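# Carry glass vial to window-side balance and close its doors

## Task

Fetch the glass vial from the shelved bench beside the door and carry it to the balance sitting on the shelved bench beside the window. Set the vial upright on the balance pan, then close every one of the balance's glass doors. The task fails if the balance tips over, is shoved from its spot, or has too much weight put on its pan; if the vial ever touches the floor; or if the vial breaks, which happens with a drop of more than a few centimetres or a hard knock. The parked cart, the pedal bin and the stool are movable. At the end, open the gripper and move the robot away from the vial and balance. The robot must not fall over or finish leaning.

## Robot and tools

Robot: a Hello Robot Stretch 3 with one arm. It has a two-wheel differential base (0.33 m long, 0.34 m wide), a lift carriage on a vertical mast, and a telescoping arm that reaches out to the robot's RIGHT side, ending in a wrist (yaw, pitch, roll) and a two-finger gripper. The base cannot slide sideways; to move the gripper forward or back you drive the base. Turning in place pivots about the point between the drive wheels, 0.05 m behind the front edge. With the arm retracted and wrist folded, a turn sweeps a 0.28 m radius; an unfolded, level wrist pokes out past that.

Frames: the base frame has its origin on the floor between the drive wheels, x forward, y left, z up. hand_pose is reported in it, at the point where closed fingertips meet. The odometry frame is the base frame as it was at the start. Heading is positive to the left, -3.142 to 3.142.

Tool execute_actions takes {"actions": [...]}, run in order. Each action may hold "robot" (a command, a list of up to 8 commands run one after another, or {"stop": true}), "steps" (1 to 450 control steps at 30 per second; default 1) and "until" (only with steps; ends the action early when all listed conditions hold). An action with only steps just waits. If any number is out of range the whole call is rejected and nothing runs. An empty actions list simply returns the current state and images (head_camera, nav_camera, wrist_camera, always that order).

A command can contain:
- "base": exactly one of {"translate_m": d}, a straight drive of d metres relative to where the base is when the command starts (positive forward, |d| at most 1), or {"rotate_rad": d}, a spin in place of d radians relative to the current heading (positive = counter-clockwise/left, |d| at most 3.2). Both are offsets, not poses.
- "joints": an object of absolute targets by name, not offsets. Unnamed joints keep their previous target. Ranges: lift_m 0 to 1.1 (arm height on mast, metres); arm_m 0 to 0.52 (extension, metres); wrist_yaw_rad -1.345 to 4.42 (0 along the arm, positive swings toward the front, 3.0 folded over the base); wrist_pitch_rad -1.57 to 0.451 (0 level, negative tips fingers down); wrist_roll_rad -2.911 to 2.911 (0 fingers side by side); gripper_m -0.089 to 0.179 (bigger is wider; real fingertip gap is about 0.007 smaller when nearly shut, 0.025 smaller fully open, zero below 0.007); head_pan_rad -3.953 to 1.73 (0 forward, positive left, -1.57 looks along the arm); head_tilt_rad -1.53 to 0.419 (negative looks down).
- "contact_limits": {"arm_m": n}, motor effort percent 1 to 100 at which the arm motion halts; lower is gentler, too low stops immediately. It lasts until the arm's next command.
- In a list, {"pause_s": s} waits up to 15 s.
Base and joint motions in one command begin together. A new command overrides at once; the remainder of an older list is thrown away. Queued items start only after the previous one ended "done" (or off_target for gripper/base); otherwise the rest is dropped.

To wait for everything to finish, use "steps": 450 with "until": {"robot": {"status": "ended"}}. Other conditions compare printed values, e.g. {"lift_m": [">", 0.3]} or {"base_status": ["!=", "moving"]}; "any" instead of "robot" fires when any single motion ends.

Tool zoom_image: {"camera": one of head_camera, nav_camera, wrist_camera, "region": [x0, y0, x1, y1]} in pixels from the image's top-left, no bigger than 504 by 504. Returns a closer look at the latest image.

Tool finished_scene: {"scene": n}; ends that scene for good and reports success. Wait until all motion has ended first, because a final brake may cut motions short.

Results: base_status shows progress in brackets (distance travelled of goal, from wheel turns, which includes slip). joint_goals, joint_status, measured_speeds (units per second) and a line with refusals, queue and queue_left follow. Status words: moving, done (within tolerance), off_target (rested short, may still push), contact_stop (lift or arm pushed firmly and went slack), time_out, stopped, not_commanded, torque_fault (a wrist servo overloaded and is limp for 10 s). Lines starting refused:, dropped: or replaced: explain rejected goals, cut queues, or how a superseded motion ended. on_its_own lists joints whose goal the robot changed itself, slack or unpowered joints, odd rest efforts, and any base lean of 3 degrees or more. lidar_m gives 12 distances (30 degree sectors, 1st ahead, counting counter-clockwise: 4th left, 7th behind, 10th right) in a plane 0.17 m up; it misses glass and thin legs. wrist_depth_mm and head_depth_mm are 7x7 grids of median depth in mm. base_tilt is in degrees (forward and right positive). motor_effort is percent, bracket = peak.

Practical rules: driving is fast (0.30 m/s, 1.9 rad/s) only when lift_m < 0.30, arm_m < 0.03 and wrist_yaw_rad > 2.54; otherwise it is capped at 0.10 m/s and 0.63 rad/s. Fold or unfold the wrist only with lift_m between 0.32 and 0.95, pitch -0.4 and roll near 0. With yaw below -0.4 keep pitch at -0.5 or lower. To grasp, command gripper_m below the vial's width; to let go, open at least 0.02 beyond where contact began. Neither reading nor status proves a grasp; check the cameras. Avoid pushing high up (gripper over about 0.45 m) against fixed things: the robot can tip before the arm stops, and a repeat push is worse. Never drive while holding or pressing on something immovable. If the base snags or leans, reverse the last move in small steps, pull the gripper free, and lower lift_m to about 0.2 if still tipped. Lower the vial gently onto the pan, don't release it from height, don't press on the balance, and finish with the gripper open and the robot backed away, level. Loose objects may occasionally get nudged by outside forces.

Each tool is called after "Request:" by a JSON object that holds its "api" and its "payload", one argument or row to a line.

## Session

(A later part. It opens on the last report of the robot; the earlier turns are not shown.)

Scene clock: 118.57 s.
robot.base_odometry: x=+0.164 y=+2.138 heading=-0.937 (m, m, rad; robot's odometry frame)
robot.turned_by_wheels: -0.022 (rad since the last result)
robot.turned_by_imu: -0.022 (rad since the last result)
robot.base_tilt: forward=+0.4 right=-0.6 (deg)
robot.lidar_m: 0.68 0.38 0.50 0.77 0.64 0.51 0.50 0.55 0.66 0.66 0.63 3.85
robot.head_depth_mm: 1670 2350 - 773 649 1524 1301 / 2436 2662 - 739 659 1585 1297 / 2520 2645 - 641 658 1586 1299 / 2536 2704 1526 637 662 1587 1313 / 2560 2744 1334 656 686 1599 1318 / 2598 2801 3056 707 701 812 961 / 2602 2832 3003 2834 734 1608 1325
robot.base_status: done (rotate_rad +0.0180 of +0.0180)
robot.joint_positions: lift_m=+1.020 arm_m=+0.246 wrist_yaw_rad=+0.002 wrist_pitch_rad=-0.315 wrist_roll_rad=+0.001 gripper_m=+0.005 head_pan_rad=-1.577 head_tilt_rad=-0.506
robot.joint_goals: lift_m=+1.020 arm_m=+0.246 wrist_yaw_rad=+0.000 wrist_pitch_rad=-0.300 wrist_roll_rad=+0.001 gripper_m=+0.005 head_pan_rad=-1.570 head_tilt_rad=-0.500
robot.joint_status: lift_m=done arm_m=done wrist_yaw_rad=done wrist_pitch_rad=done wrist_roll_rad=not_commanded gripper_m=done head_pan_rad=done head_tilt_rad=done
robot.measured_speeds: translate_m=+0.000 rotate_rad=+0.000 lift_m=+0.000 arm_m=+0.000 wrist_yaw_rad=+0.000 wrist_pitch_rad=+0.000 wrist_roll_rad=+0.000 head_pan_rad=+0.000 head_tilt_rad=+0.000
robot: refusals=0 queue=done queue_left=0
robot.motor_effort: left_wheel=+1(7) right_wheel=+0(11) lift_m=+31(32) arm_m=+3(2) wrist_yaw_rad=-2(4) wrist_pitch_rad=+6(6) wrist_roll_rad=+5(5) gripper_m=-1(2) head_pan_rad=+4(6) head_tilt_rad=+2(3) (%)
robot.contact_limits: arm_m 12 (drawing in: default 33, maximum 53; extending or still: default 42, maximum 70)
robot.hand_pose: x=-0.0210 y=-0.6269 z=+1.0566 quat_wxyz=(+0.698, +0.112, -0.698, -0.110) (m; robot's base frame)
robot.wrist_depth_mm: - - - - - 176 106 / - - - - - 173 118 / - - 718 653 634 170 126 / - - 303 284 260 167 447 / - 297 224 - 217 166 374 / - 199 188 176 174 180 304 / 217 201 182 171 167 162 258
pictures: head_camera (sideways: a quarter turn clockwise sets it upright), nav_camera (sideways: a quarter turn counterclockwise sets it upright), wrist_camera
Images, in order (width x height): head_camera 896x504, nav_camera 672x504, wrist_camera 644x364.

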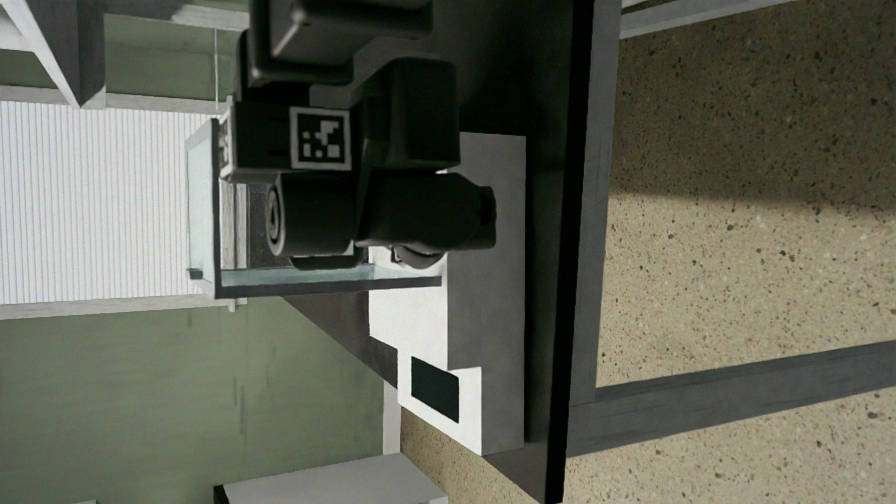

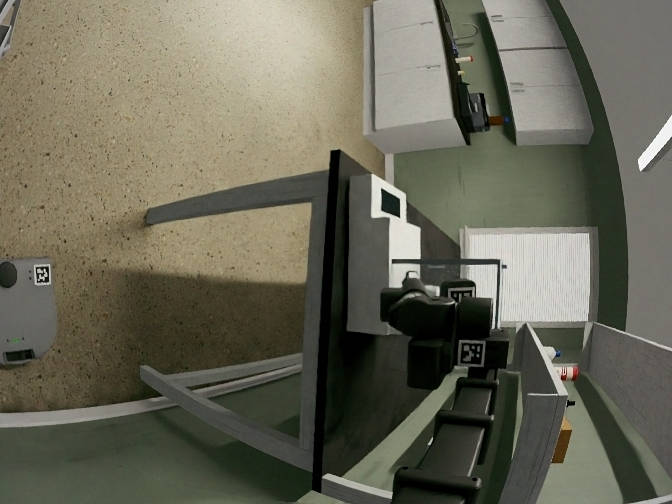

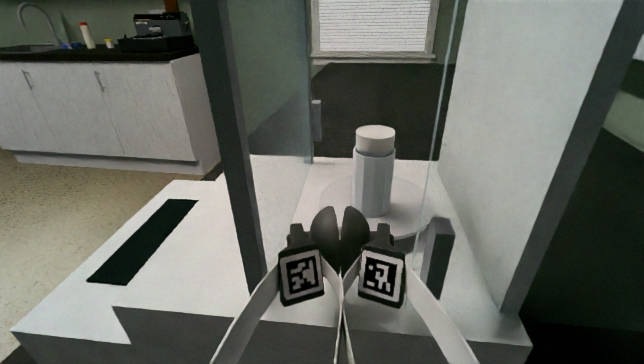

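Request:
{"api": "execute_actions", "payload": {
  "actions": [
    {"robot":[{"joints":{"arm_m":0.15,"wrist_roll_rad":0.008},"contact_limits":{"arm_m":12}},{"base":{"rotate_rad":-0.065},"joints":{"gripper_m":0.04}}],"steps":450,"until":{"robot":{"status":"ended"}}}
  ]
}}

Scene clock: 126.20 s.
robot.base_odometry: x=+0.164 y=+2.138 heading=-1.002 (m, m, rad; robot's odometry frame)
robot.turned_by_wheels: -0.065 (rad since the last result)
robot.turned_by_imu: -0.065 (rad since the last result)
robot.base_tilt: forward=+0.2 right=-0.7 (deg)
robot.lidar_m: 1.15 0.38 0.47 0.77 0.68 0.52 0.50 0.53 0.66 1.88 0.63 3.59
robot.head_depth_mm: 510 1772 - - 669 1494 1240 / 1720 2641 - - 1788 1583 1299 / 2479 2654 1060 - - 1577 1304 / 2528 2710 1467 - 681 1591 1308 / 2525 2648 1229 639 659 1599 1320 / 2518 2764 2953 647 661 1516 944 / 2545 2800 3014 749 665 1478 1322
robot.base_status: done (rotate_rad -0.0649 of -0.0650)
robot.joint_positions: lift_m=+1.020 arm_m=+0.150 wrist_yaw_rad=+0.001 wrist_pitch_rad=-0.316 wrist_roll_rad=+0.001 gripper_m=+0.040 head_pan_rad=-1.577 head_tilt_rad=-0.506
robot.joint_goals: lift_m=+1.020 arm_m=+0.150 wrist_yaw_rad=+0.000 wrist_pitch_rad=-0.300 wrist_roll_rad=+0.008 gripper_m=+0.040 head_pan_rad=-1.570 head_tilt_rad=-0.500
robot.joint_status: lift_m=done arm_m=done wrist_yaw_rad=done wrist_pitch_rad=done wrist_roll_rad=done gripper_m=done head_pan_rad=done head_tilt_rad=done
robot.measured_speeds: translate_m=+0.000 rotate_rad=+0.000 lift_m=+0.000 arm_m=+0.000 wrist_yaw_rad=+0.000 wrist_pitch_rad=+0.000 wrist_roll_rad=+0.000 head_pan_rad=+0.000 head_tilt_rad=+0.000
robot: refusals=0 queue=done queue_left=0
robot.motor_effort: left_wheel=+2(5) right_wheel=-1(8) lift_m=+31(31) arm_m=-5(5) wrist_yaw_rad=-1(1) wrist_pitch_rad=+6(6) wrist_roll_rad=+5(5) gripper_m=+0(94) head_pan_rad=+5(4) head_tilt_rad=+2(3) (%)
robot.contact_limits: arm_m 12 (drawing in: default 33, maximum 53; extending or still: default 42, maximum 70)
robot.hand_pose: x=-0.0212 y=-0.5313 z=+1.0565 quat_wxyz=(+0.698, +0.112, -0.698, -0.111) (m; robot's base frame)
robot.wrist_depth_mm: - - - - 320 - 599 / - - - - 898 991 658 / - - 429 357 419 677 623 / - 411 302 293 436 480 476 / - 280 259 254 378 375 371 / 320 298 292 287 290 308 303 / - 285 273 264 262 260 259
pictures: head_camera (sideways: a quarter turn clockwise sets it upright), nav_camera (sideways: a quarter turn counterclockwise sets it upright), wrist_camera
Images, in order (width x height): head_camera 896x504, nav_camera 672x504, wrist_camera 644x364.

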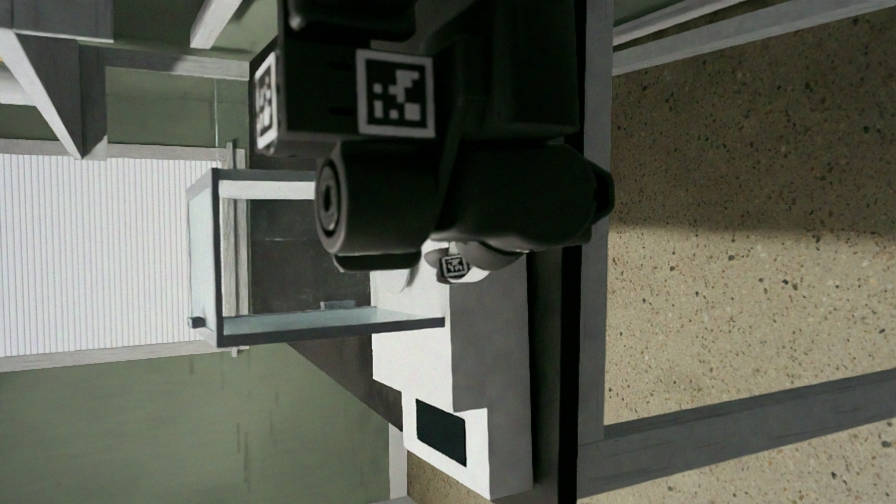

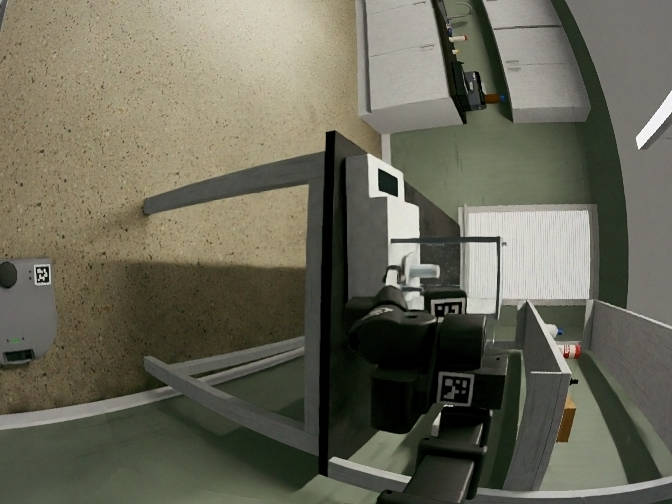

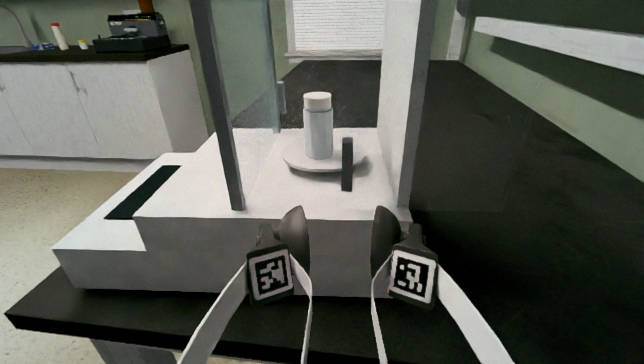

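Request:
{"api": "execute_actions", "payload": {
  "actions": [
    {"robot":[{"base":{"translate_m":-0.006}},{"joints":{"arm_m":0.205},"contact_limits":{"arm_m":9}}],"steps":450,"until":{"robot":{"status":"ended"}}}
  ]
}}

Scene clock: 130.93 s.
robot.base_odometry: x=+0.160 y=+2.143 heading=-1.002 (m, m, rad; robot's odometry frame)
robot.turned_by_wheels: +0.000 (rad since the last result)
robot.turned_by_imu: +0.000 (rad since the last result)
robot.base_tilt: forward=+0.3 right=-0.6 (deg)
robot.lidar_m: 1.14 0.39 0.47 0.77 0.67 0.51 0.50 0.53 0.66 1.85 0.64 3.62
robot.head_depth_mm: 455 1755 - 772 661 1491 1235 / 1712 2614 - - 666 1586 1307 / 2503 2659 - - 670 1587 1300 / 2520 2712 1599 649 660 1601 1315 / 2539 2655 1144 648 658 1601 1313 / 2536 2753 2933 648 661 1559 931 / 2544 2773 3052 750 664 823 1299
robot.base_status: done (translate_m -0.0060 of -0.0060)
robot.joint_positions: lift_m=+1.020 arm_m=+0.205 wrist_yaw_rad=+0.001 wrist_pitch_rad=-0.316 wrist_roll_rad=+0.001 gripper_m=+0.040 head_pan_rad=-1.577 head_tilt_rad=-0.506
robot.joint_goals: lift_m=+1.020 arm_m=+0.205 wrist_yaw_rad=+0.000 wrist_pitch_rad=-0.300 wrist_roll_rad=+0.008 gripper_m=+0.040 head_pan_rad=-1.570 head_tilt_rad=-0.500
robot.joint_status: lift_m=done arm_m=done wrist_yaw_rad=done wrist_pitch_rad=done wrist_roll_rad=done gripper_m=done head_pan_rad=done head_tilt_rad=done
robot.measured_speeds: translate_m=+0.000 rotate_rad=+0.000 lift_m=+0.000 arm_m=+0.000 wrist_yaw_rad=+0.000 wrist_pitch_rad=+0.000 wrist_roll_rad=+0.000 head_pan_rad=+0.000 head_tilt_rad=+0.000
robot: refusals=0 queue=done queue_left=0
robot.motor_effort: left_wheel=+2(4) right_wheel=-2(7) lift_m=+31(31) arm_m=+3(3) wrist_yaw_rad=-1(0) wrist_pitch_rad=+6(6) wrist_roll_rad=+4(5) gripper_m=+1(0) head_pan_rad=+4(5) head_tilt_rad=+3(2) (%)
robot.contact_limits: arm_m 9 (drawing in: default 33, maximum 53; extending or still: default 42, maximum 70)
robot.hand_pose: x=-0.0212 y=-0.5858 z=+1.0565 quat_wxyz=(+0.698, +0.112, -0.698, -0.111) (m; robot's base frame)
robot.wrist_depth_mm: - - - - 216 - 598 / - - - - 214 981 659 / - - 712 638 273 677 621 / - 410 288 262 272 485 481 / - 236 225 231 370 375 371 / 243 218 214 209 288 306 305 / 253 250 241 237 247 259 259
pictures: head_camera (sideways: a quarter turn clockwise sets it upright), nav_camera (sideways: a quarter turn counterclockwise sets it upright), wrist_camera
Images, in order (width x height): head_camera 896x504, nav_camera 672x504, wrist_camera 644x364.

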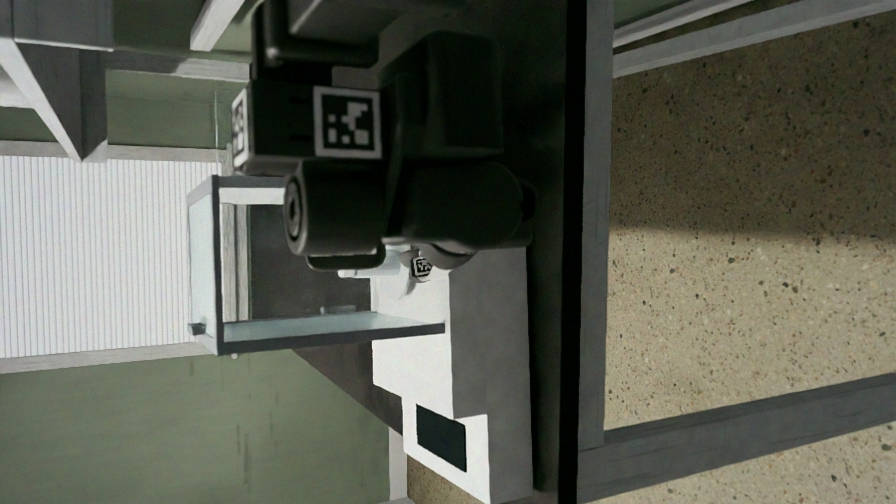

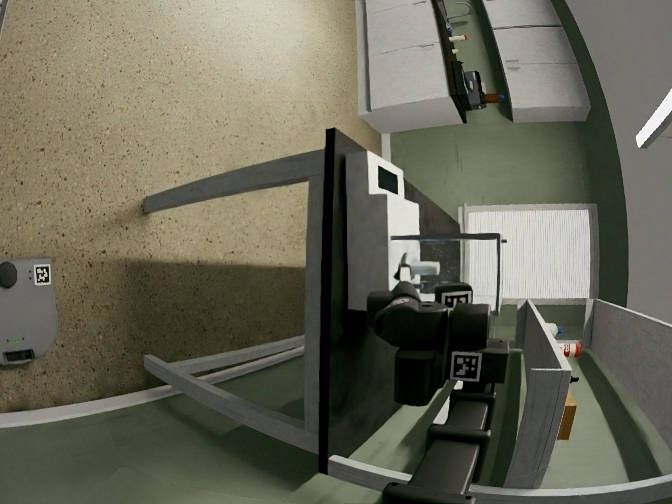

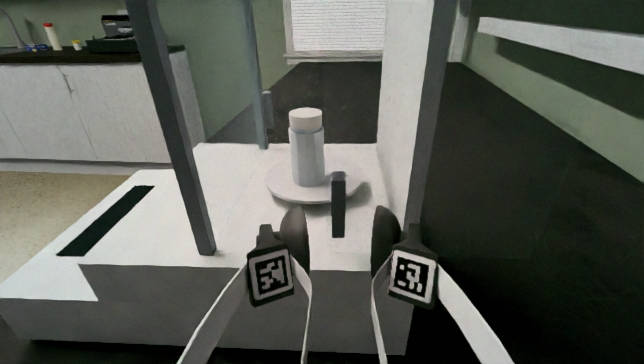

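Request:
{"api": "execute_actions", "payload": {
  "actions": [
    {"robot":[{"joints":{"arm_m":0.209},"contact_limits":{"arm_m":9}},{"base":{"translate_m":0.05}}],"steps":450,"until":{"robot":{"status":"ended"}}}
  ]
}}

Scene clock: 134.97 s.
robot.base_odometry: x=+0.187 y=+2.101 heading=-1.002 (m, m, rad; robot's odometry frame)
robot.turned_by_wheels: +0.000 (rad since the last result)
robot.turned_by_imu: +0.000 (rad since the last result)
robot.base_tilt: forward=+0.3 right=-0.7 (deg)
robot.lidar_m: 1.13 0.34 0.41 0.77 0.74 0.56 0.55 0.58 0.69 0.64 0.62 3.60
robot.head_depth_mm: 1382 1808 - 771 666 1485 1300 / 2409 2662 - - 670 1587 1306 / 2512 2645 - - 661 1592 1306 / 2520 2668 1458 640 660 1590 1311 / 2558 2742 1337 649 658 1596 1317 / 2536 2804 2985 709 663 791 937 / 2543 2781 3015 2844 702 1605 1325
robot.base_status: done (translate_m +0.0500 of +0.0500)
robot.joint_positions: lift_m=+1.020 arm_m=+0.209 wrist_yaw_rad=-0.006 wrist_pitch_rad=-0.316 wrist_roll_rad=+0.002 gripper_m=+0.040 head_pan_rad=-1.577 head_tilt_rad=-0.506
robot.joint_goals: lift_m=+1.020 arm_m=+0.209 wrist_yaw_rad=+0.000 wrist_pitch_rad=-0.300 wrist_roll_rad=+0.008 gripper_m=+0.040 head_pan_rad=-1.570 head_tilt_rad=-0.500
robot.joint_status: lift_m=done arm_m=done wrist_yaw_rad=done wrist_pitch_rad=done wrist_roll_rad=done gripper_m=done head_pan_rad=done head_tilt_rad=done
robot.measured_speeds: translate_m=+0.000 rotate_rad=+0.000 lift_m=+0.000 arm_m=+0.000 wrist_yaw_rad=+0.000 wrist_pitch_rad=+0.000 wrist_roll_rad=+0.000 head_pan_rad=+0.000 head_tilt_rad=+0.000
robot: refusals=0 queue=done queue_left=0
robot.motor_effort: left_wheel=+1(5) right_wheel=+1(7) lift_m=+31(31) arm_m=+3(4) wrist_yaw_rad=+4(5) wrist_pitch_rad=+7(7) wrist_roll_rad=+4(4) gripper_m=-1(1) head_pan_rad=+5(4) head_tilt_rad=+3(2) (%)
robot.contact_limits: arm_m 9 (drawing in: default 33, maximum 53; extending or still: default 42, maximum 70)
robot.hand_pose: x=-0.0228 y=-0.5898 z=+1.0564 quat_wxyz=(+0.698, +0.109, -0.699, -0.114) (m; robot's base frame)
robot.wrist_depth_mm: - - - - - 168 645 / - - - - - 168 717 / - - - 648 316 198 640 / - - 287 272 266 218 476 / - 293 235 231 228 346 369 / - 224 208 203 204 295 303 / 262 242 235 231 224 259 258
pictures: head_camera (sideways: a quarter turn clockwise sets it upright), nav_camera (sideways: a quarter turn counterclockwise sets it upright), wrist_camera
Images, in order (width x height): head_camera 896x504, nav_camera 672x504, wrist_camera 644x364.

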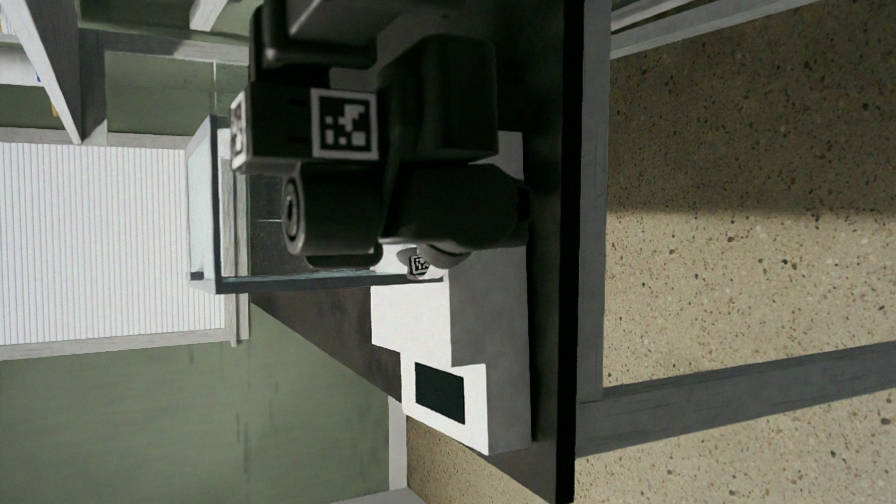

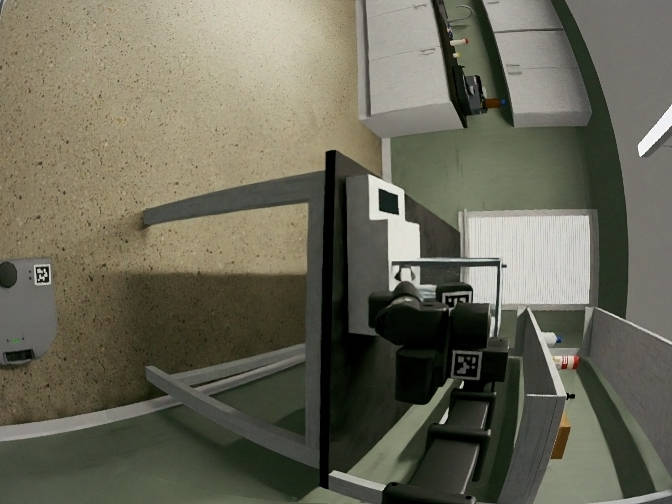

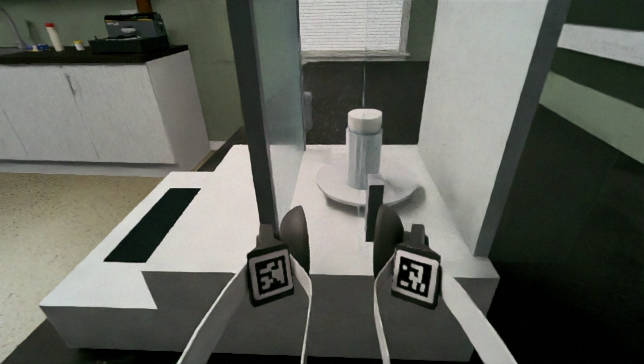

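Request:
{"api": "execute_actions", "payload": {
  "actions": [
    {"robot":{"base":{"translate_m":0.048}},"steps":450,"until":{"robot":{"status":"ended"}}}
  ]
}}

Scene clock: 138.47 s.
robot.base_odometry: x=+0.213 y=+2.061 heading=-1.002 (m, m, rad; robot's odometry frame)
robot.turned_by_wheels: +0.000 (rad since the last result)
robot.turned_by_imu: +0.000 (rad since the last result)
robot.base_tilt: forward=+0.3 right=-0.6 (deg)
robot.lidar_m: 1.11 0.31 0.34 0.77 0.80 0.61 0.60 0.63 0.72 0.61 0.62 3.62
robot.head_depth_mm: 1651 1871 - 772 669 1530 1296 / 2451 2601 - - 662 1584 1295 / 2503 2661 - - 662 1588 1304 / 2517 2713 1461 650 660 1594 1316 / 2522 2780 1612 671 684 1507 954 / 2562 2774 3030 839 691 1478 1289 / 2555 2758 2987 2855 1994 1610 1320
robot.base_status: done (translate_m +0.0480 of +0.0480)
robot.joint_positions: lift_m=+1.020 arm_m=+0.209 wrist_yaw_rad=-0.006 wrist_pitch_rad=-0.316 wrist_roll_rad=+0.002 gripper_m=+0.040 head_pan_rad=-1.577 head_tilt_rad=-0.506
robot.joint_goals: lift_m=+1.020 arm_m=+0.209 wrist_yaw_rad=+0.000 wrist_pitch_rad=-0.300 wrist_roll_rad=+0.008 gripper_m=+0.040 head_pan_rad=-1.570 head_tilt_rad=-0.500
robot.joint_status: lift_m=done arm_m=done wrist_yaw_rad=done wrist_pitch_rad=done wrist_roll_rad=done gripper_m=done head_pan_rad=done head_tilt_rad=done
robot.measured_speeds: translate_m=+0.000 rotate_rad=+0.000 lift_m=+0.000 arm_m=+0.000 wrist_yaw_rad=+0.000 wrist_pitch_rad=+0.000 wrist_roll_rad=+0.000 head_pan_rad=+0.000 head_tilt_rad=+0.000
robot: refusals=0 queue=done queue_left=0
robot.motor_effort: left_wheel=+1(4) right_wheel=+0(7) lift_m=+31(31) arm_m=+3(3) wrist_yaw_rad=+5(5) wrist_pitch_rad=+6(7) wrist_roll_rad=+4(4) gripper_m=-1(2) head_pan_rad=+5(4) head_tilt_rad=+3(3) (%)
robot.contact_limits: arm_m 9 (drawing in: default 33, maximum 53; extending or still: default 42, maximum 70)
robot.hand_pose: x=-0.0228 y=-0.5898 z=+1.0564 quat_wxyz=(+0.698, +0.109, -0.699, -0.114) (m; robot's base frame)
robot.wrist_depth_mm: - - - - - 255 165 / - - - - - 256 165 / - - - 694 626 255 173 / - - 380 298 253 255 194 / - - 267 230 229 220 354 / - 249 223 204 204 198 295 / - 246 235 231 223 218 258
pictures: head_camera (sideways: a quarter turn clockwise sets it upright), nav_camera (sideways: a quarter turn counterclockwise sets it upright), wrist_camera
Images, in order (width x height): head_camera 896x504, nav_camera 672x504, wrist_camera 644x364.

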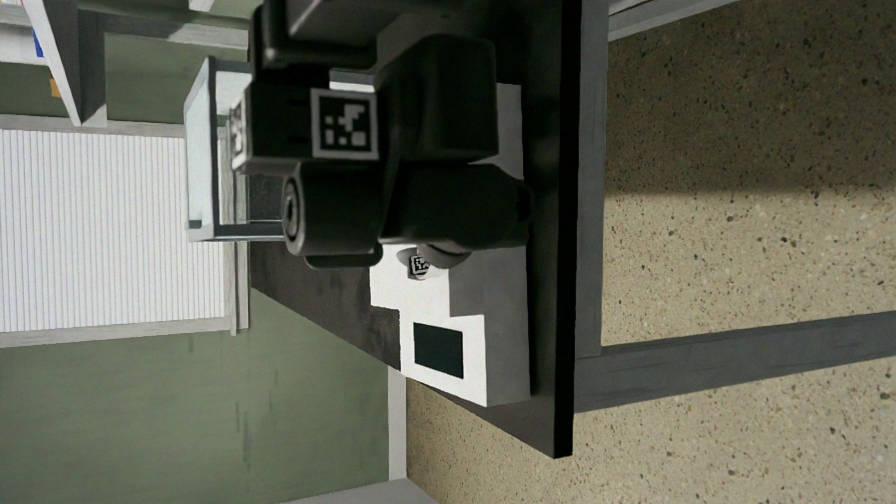

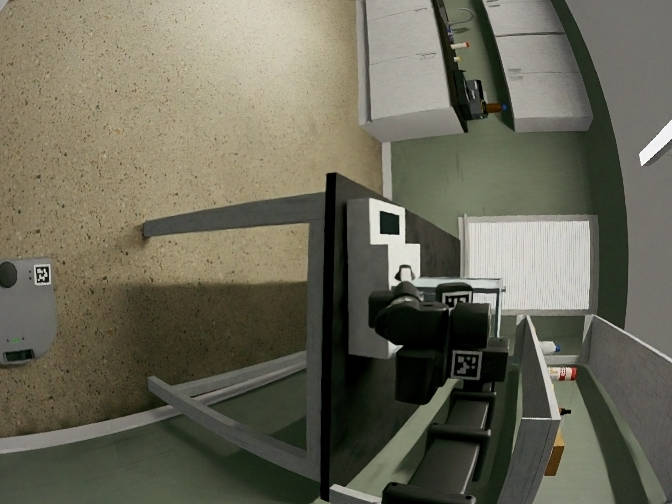

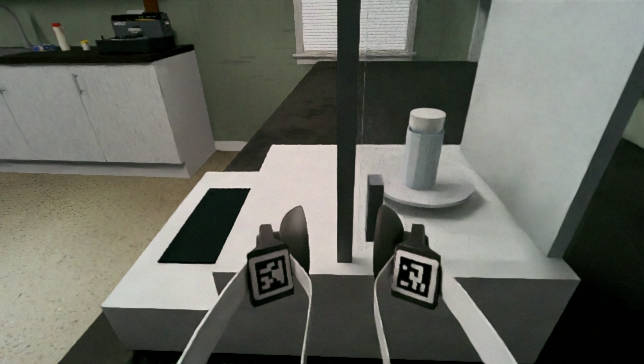

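Request:
{"api": "execute_actions", "payload": {
  "actions": [
    {"robot":{"base":{"translate_m":0.01}},"steps":450,"until":{"robot":{"status":"ended"}}}
  ]
}}

Scene clock: 142.00 s.
robot.base_odometry: x=+0.218 y=+2.052 heading=-1.002 (m, m, rad; robot's odometry frame)
robot.turned_by_wheels: +0.000 (rad since the last result)
robot.turned_by_imu: +0.000 (rad since the last result)
robot.base_tilt: forward=+0.2 right=-0.6 (deg)
robot.lidar_m: 1.11 0.30 0.33 0.76 0.81 0.62 0.61 0.64 0.73 0.61 0.62 3.61
robot.head_depth_mm: 1706 1830 - 770 672 1532 1298 / 2447 2612 - - 661 1578 1299 / 2519 2648 - - 661 1583 1309 / 2522 2717 1535 650 659 1596 1314 / 2555 2757 2908 697 684 1461 934 / 2549 2768 3015 2525 692 1516 1316 / 2564 2790 2977 2812 2055 1601 1326
robot.base_status: done (translate_m +0.0100 of +0.0100)
robot.joint_positions: lift_m=+1.020 arm_m=+0.209 wrist_yaw_rad=-0.007 wrist_pitch_rad=-0.316 wrist_roll_rad=+0.002 gripper_m=+0.040 head_pan_rad=-1.577 head_tilt_rad=-0.506
robot.joint_goals: lift_m=+1.020 arm_m=+0.209 wrist_yaw_rad=+0.000 wrist_pitch_rad=-0.300 wrist_roll_rad=+0.008 gripper_m=+0.040 head_pan_rad=-1.570 head_tilt_rad=-0.500
robot.joint_status: lift_m=done arm_m=done wrist_yaw_rad=done wrist_pitch_rad=done wrist_roll_rad=done gripper_m=done head_pan_rad=done head_tilt_rad=done
robot.measured_speeds: translate_m=+0.000 rotate_rad=+0.000 lift_m=+0.000 arm_m=+0.000 wrist_yaw_rad=+0.000 wrist_pitch_rad=+0.000 wrist_roll_rad=+0.000 head_pan_rad=+0.000 head_tilt_rad=+0.000
robot: refusals=0 queue=done queue_left=0
robot.motor_effort: left_wheel=+0(4) right_wheel=+2(6) lift_m=+31(32) arm_m=+3(4) wrist_yaw_rad=+6(7) wrist_pitch_rad=+7(7) wrist_roll_rad=+4(4) gripper_m=-2(3) head_pan_rad=+4(4) head_tilt_rad=+2(2) (%)
robot.contact_limits: arm_m 9 (drawing in: default 33, maximum 53; extending or still: default 42, maximum 70)
robot.hand_pose: x=-0.0232 y=-0.5897 z=+1.0564 quat_wxyz=(+0.697, +0.109, -0.699, -0.114) (m; robot's base frame)
robot.wrist_depth_mm: - - - - - 272 176 / - - - - - 272 176 / - - - 646 355 272 175 / - - 381 299 253 252 195 / - - 278 231 228 227 341 / - 250 231 204 205 199 284 / - 248 235 232 224 219 251
pictures: head_camera (sideways: a quarter turn clockwise sets it upright), nav_camera (sideways: a quarter turn counterclockwise sets it upright), wrist_camera
Images, in order (width x height): head_camera 896x504, nav_camera 672x504, wrist_camera 644x364.

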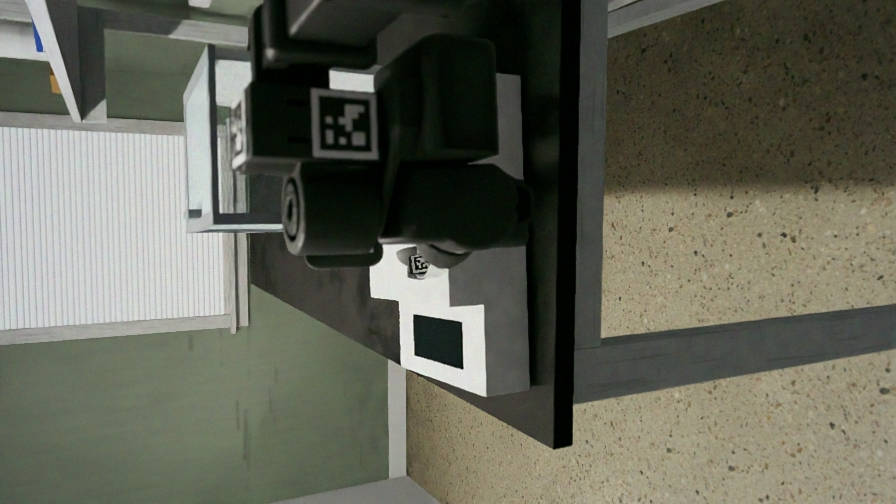

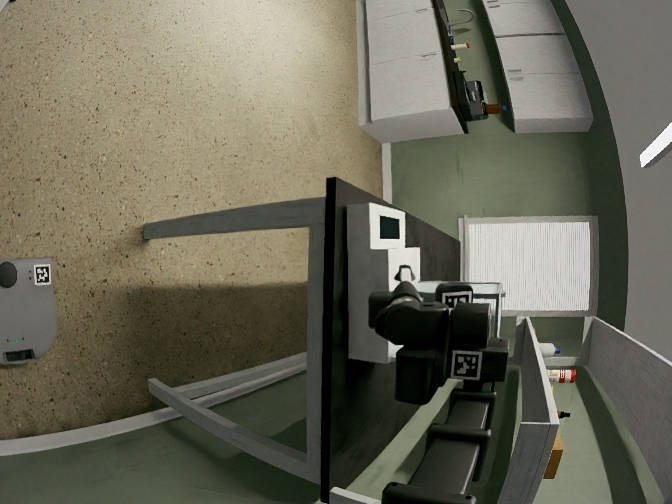

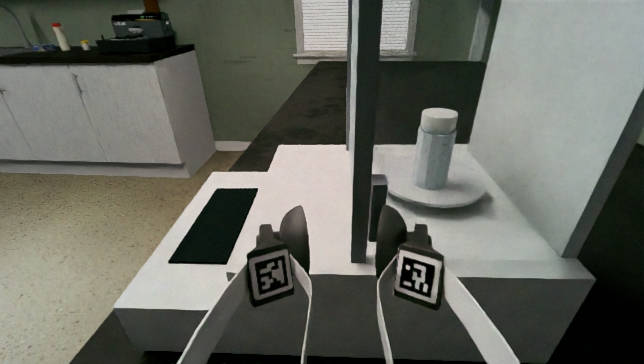

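Shut (finger flexing). Retract.

Request:
{"api": "execute_actions", "payload": {
  "actions": [
    {"robot":{"joints":{"arm_m":0.0},"contact_limits":{"arm_m":14}},"steps":450,"until":{"robot":{"status":"ended"}}}
  ]
}}

Scene clock: 145.83 s.
robot.base_odometry: x=+0.218 y=+2.052 heading=-1.002 (m, m, rad; robot's odometry frame)
robot.turned_by_wheels: +0.000 (rad since the last result)
robot.turned_by_imu: +0.000 (rad since the last result)
robot.base_tilt: forward=+0.3 right=-0.6 (deg)
robot.lidar_m: 1.10 0.30 0.33 0.77 0.81 0.62 0.61 0.64 0.73 0.61 0.62 3.62
robot.head_depth_mm: 1691 1839 1193 887 - - - / 2456 2663 737 642 - - - / 2531 2655 1309 650 - - - / 2520 2701 1227 639 - - 1307 / 2505 2739 2900 697 685 1460 940 / 2534 2769 3026 2665 695 1510 1320 / 2563 2780 3022 2844 2052 1621 1326
robot.base_status: done (translate_m +0.0100 of +0.0100)
robot.joint_positions: lift_m=+1.020 arm_m=+0.001 wrist_yaw_rad=-0.001 wrist_pitch_rad=-0.316 wrist_roll_rad=+0.002 gripper_m=+0.040 head_pan_rad=-1.577 head_tilt_rad=-0.506
robot.joint_goals: lift_m=+1.020 arm_m=+0.000 wrist_yaw_rad=+0.000 wrist_pitch_rad=-0.300 wrist_roll_rad=+0.008 gripper_m=+0.040 head_pan_rad=-1.570 head_tilt_rad=-0.500
robot.joint_status: lift_m=done arm_m=done wrist_yaw_rad=done wrist_pitch_rad=done wrist_roll_rad=done gripper_m=done head_pan_rad=done head_tilt_rad=done
robot.measured_speeds: translate_m=+0.000 rotate_rad=+0.000 lift_m=+0.000 arm_m=+0.000 wrist_yaw_rad=+0.000 wrist_pitch_rad=+0.000 wrist_roll_rad=+0.000 head_pan_rad=+0.000 head_tilt_rad=+0.000
robot: refusals=0 queue=done queue_left=0
robot.motor_effort: left_wheel=+2(2) right_wheel=-1(2) lift_m=+31(31) arm_m=-6(6) wrist_yaw_rad=+1(6) wrist_pitch_rad=+6(6) wrist_roll_rad=+4(4) gripper_m=+1(2) head_pan_rad=+5(5) head_tilt_rad=+3(2) (%)
robot.contact_limits: arm_m 14 (drawing in: default 33, maximum 53; extending or still: default 42, maximum 70)
robot.hand_pose: x=-0.0218 y=-0.3820 z=+1.0563 quat_wxyz=(+0.698, +0.111, -0.699, -0.112) (m; robot's base frame)
robot.wrist_depth_mm: - - - - - 989 704 / - - - - 903 988 782 / - - - 392 414 668 675 / - - 429 404 396 479 477 / - - 427 402 399 377 370 / - - - - - - 679 / - - 612 - - - 751
pictures: head_camera (sideways: a quarter turn clockwise sets it upright), nav_camera (sideways: a quarter turn counterclockwise sets it upright), wrist_camera
Images, in order (width x height): head_camera 896x504, nav_camera 672x504, wrist_camera 644x364.

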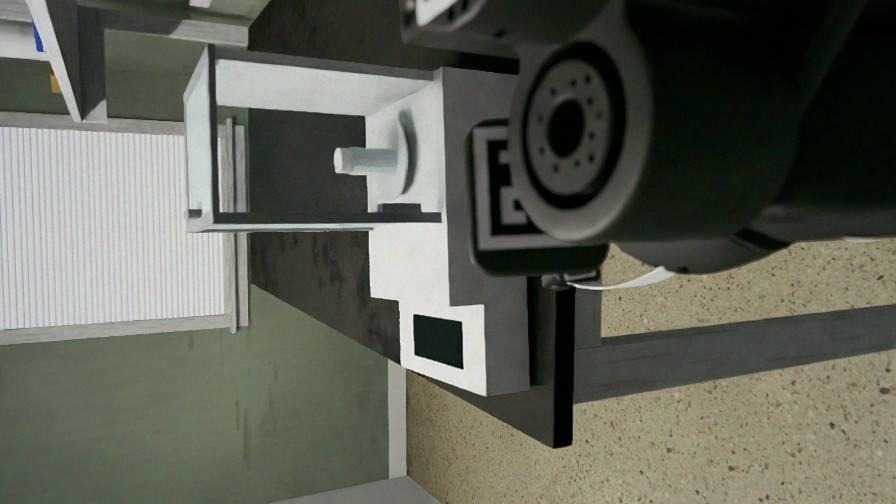

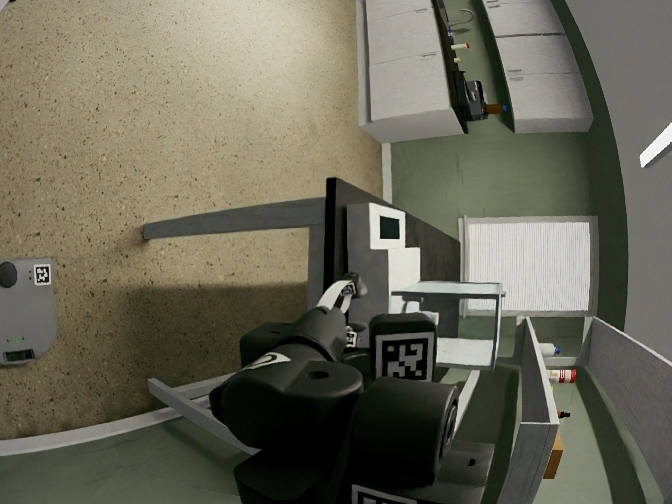

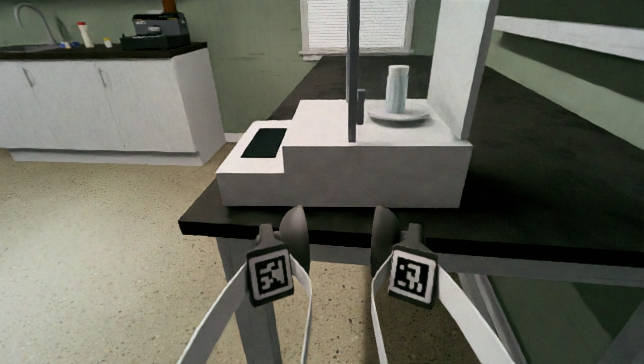

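Request:
{"api": "finished_scene", "payload": {
  "scene": 2
}}

The scene is finished: the task was done.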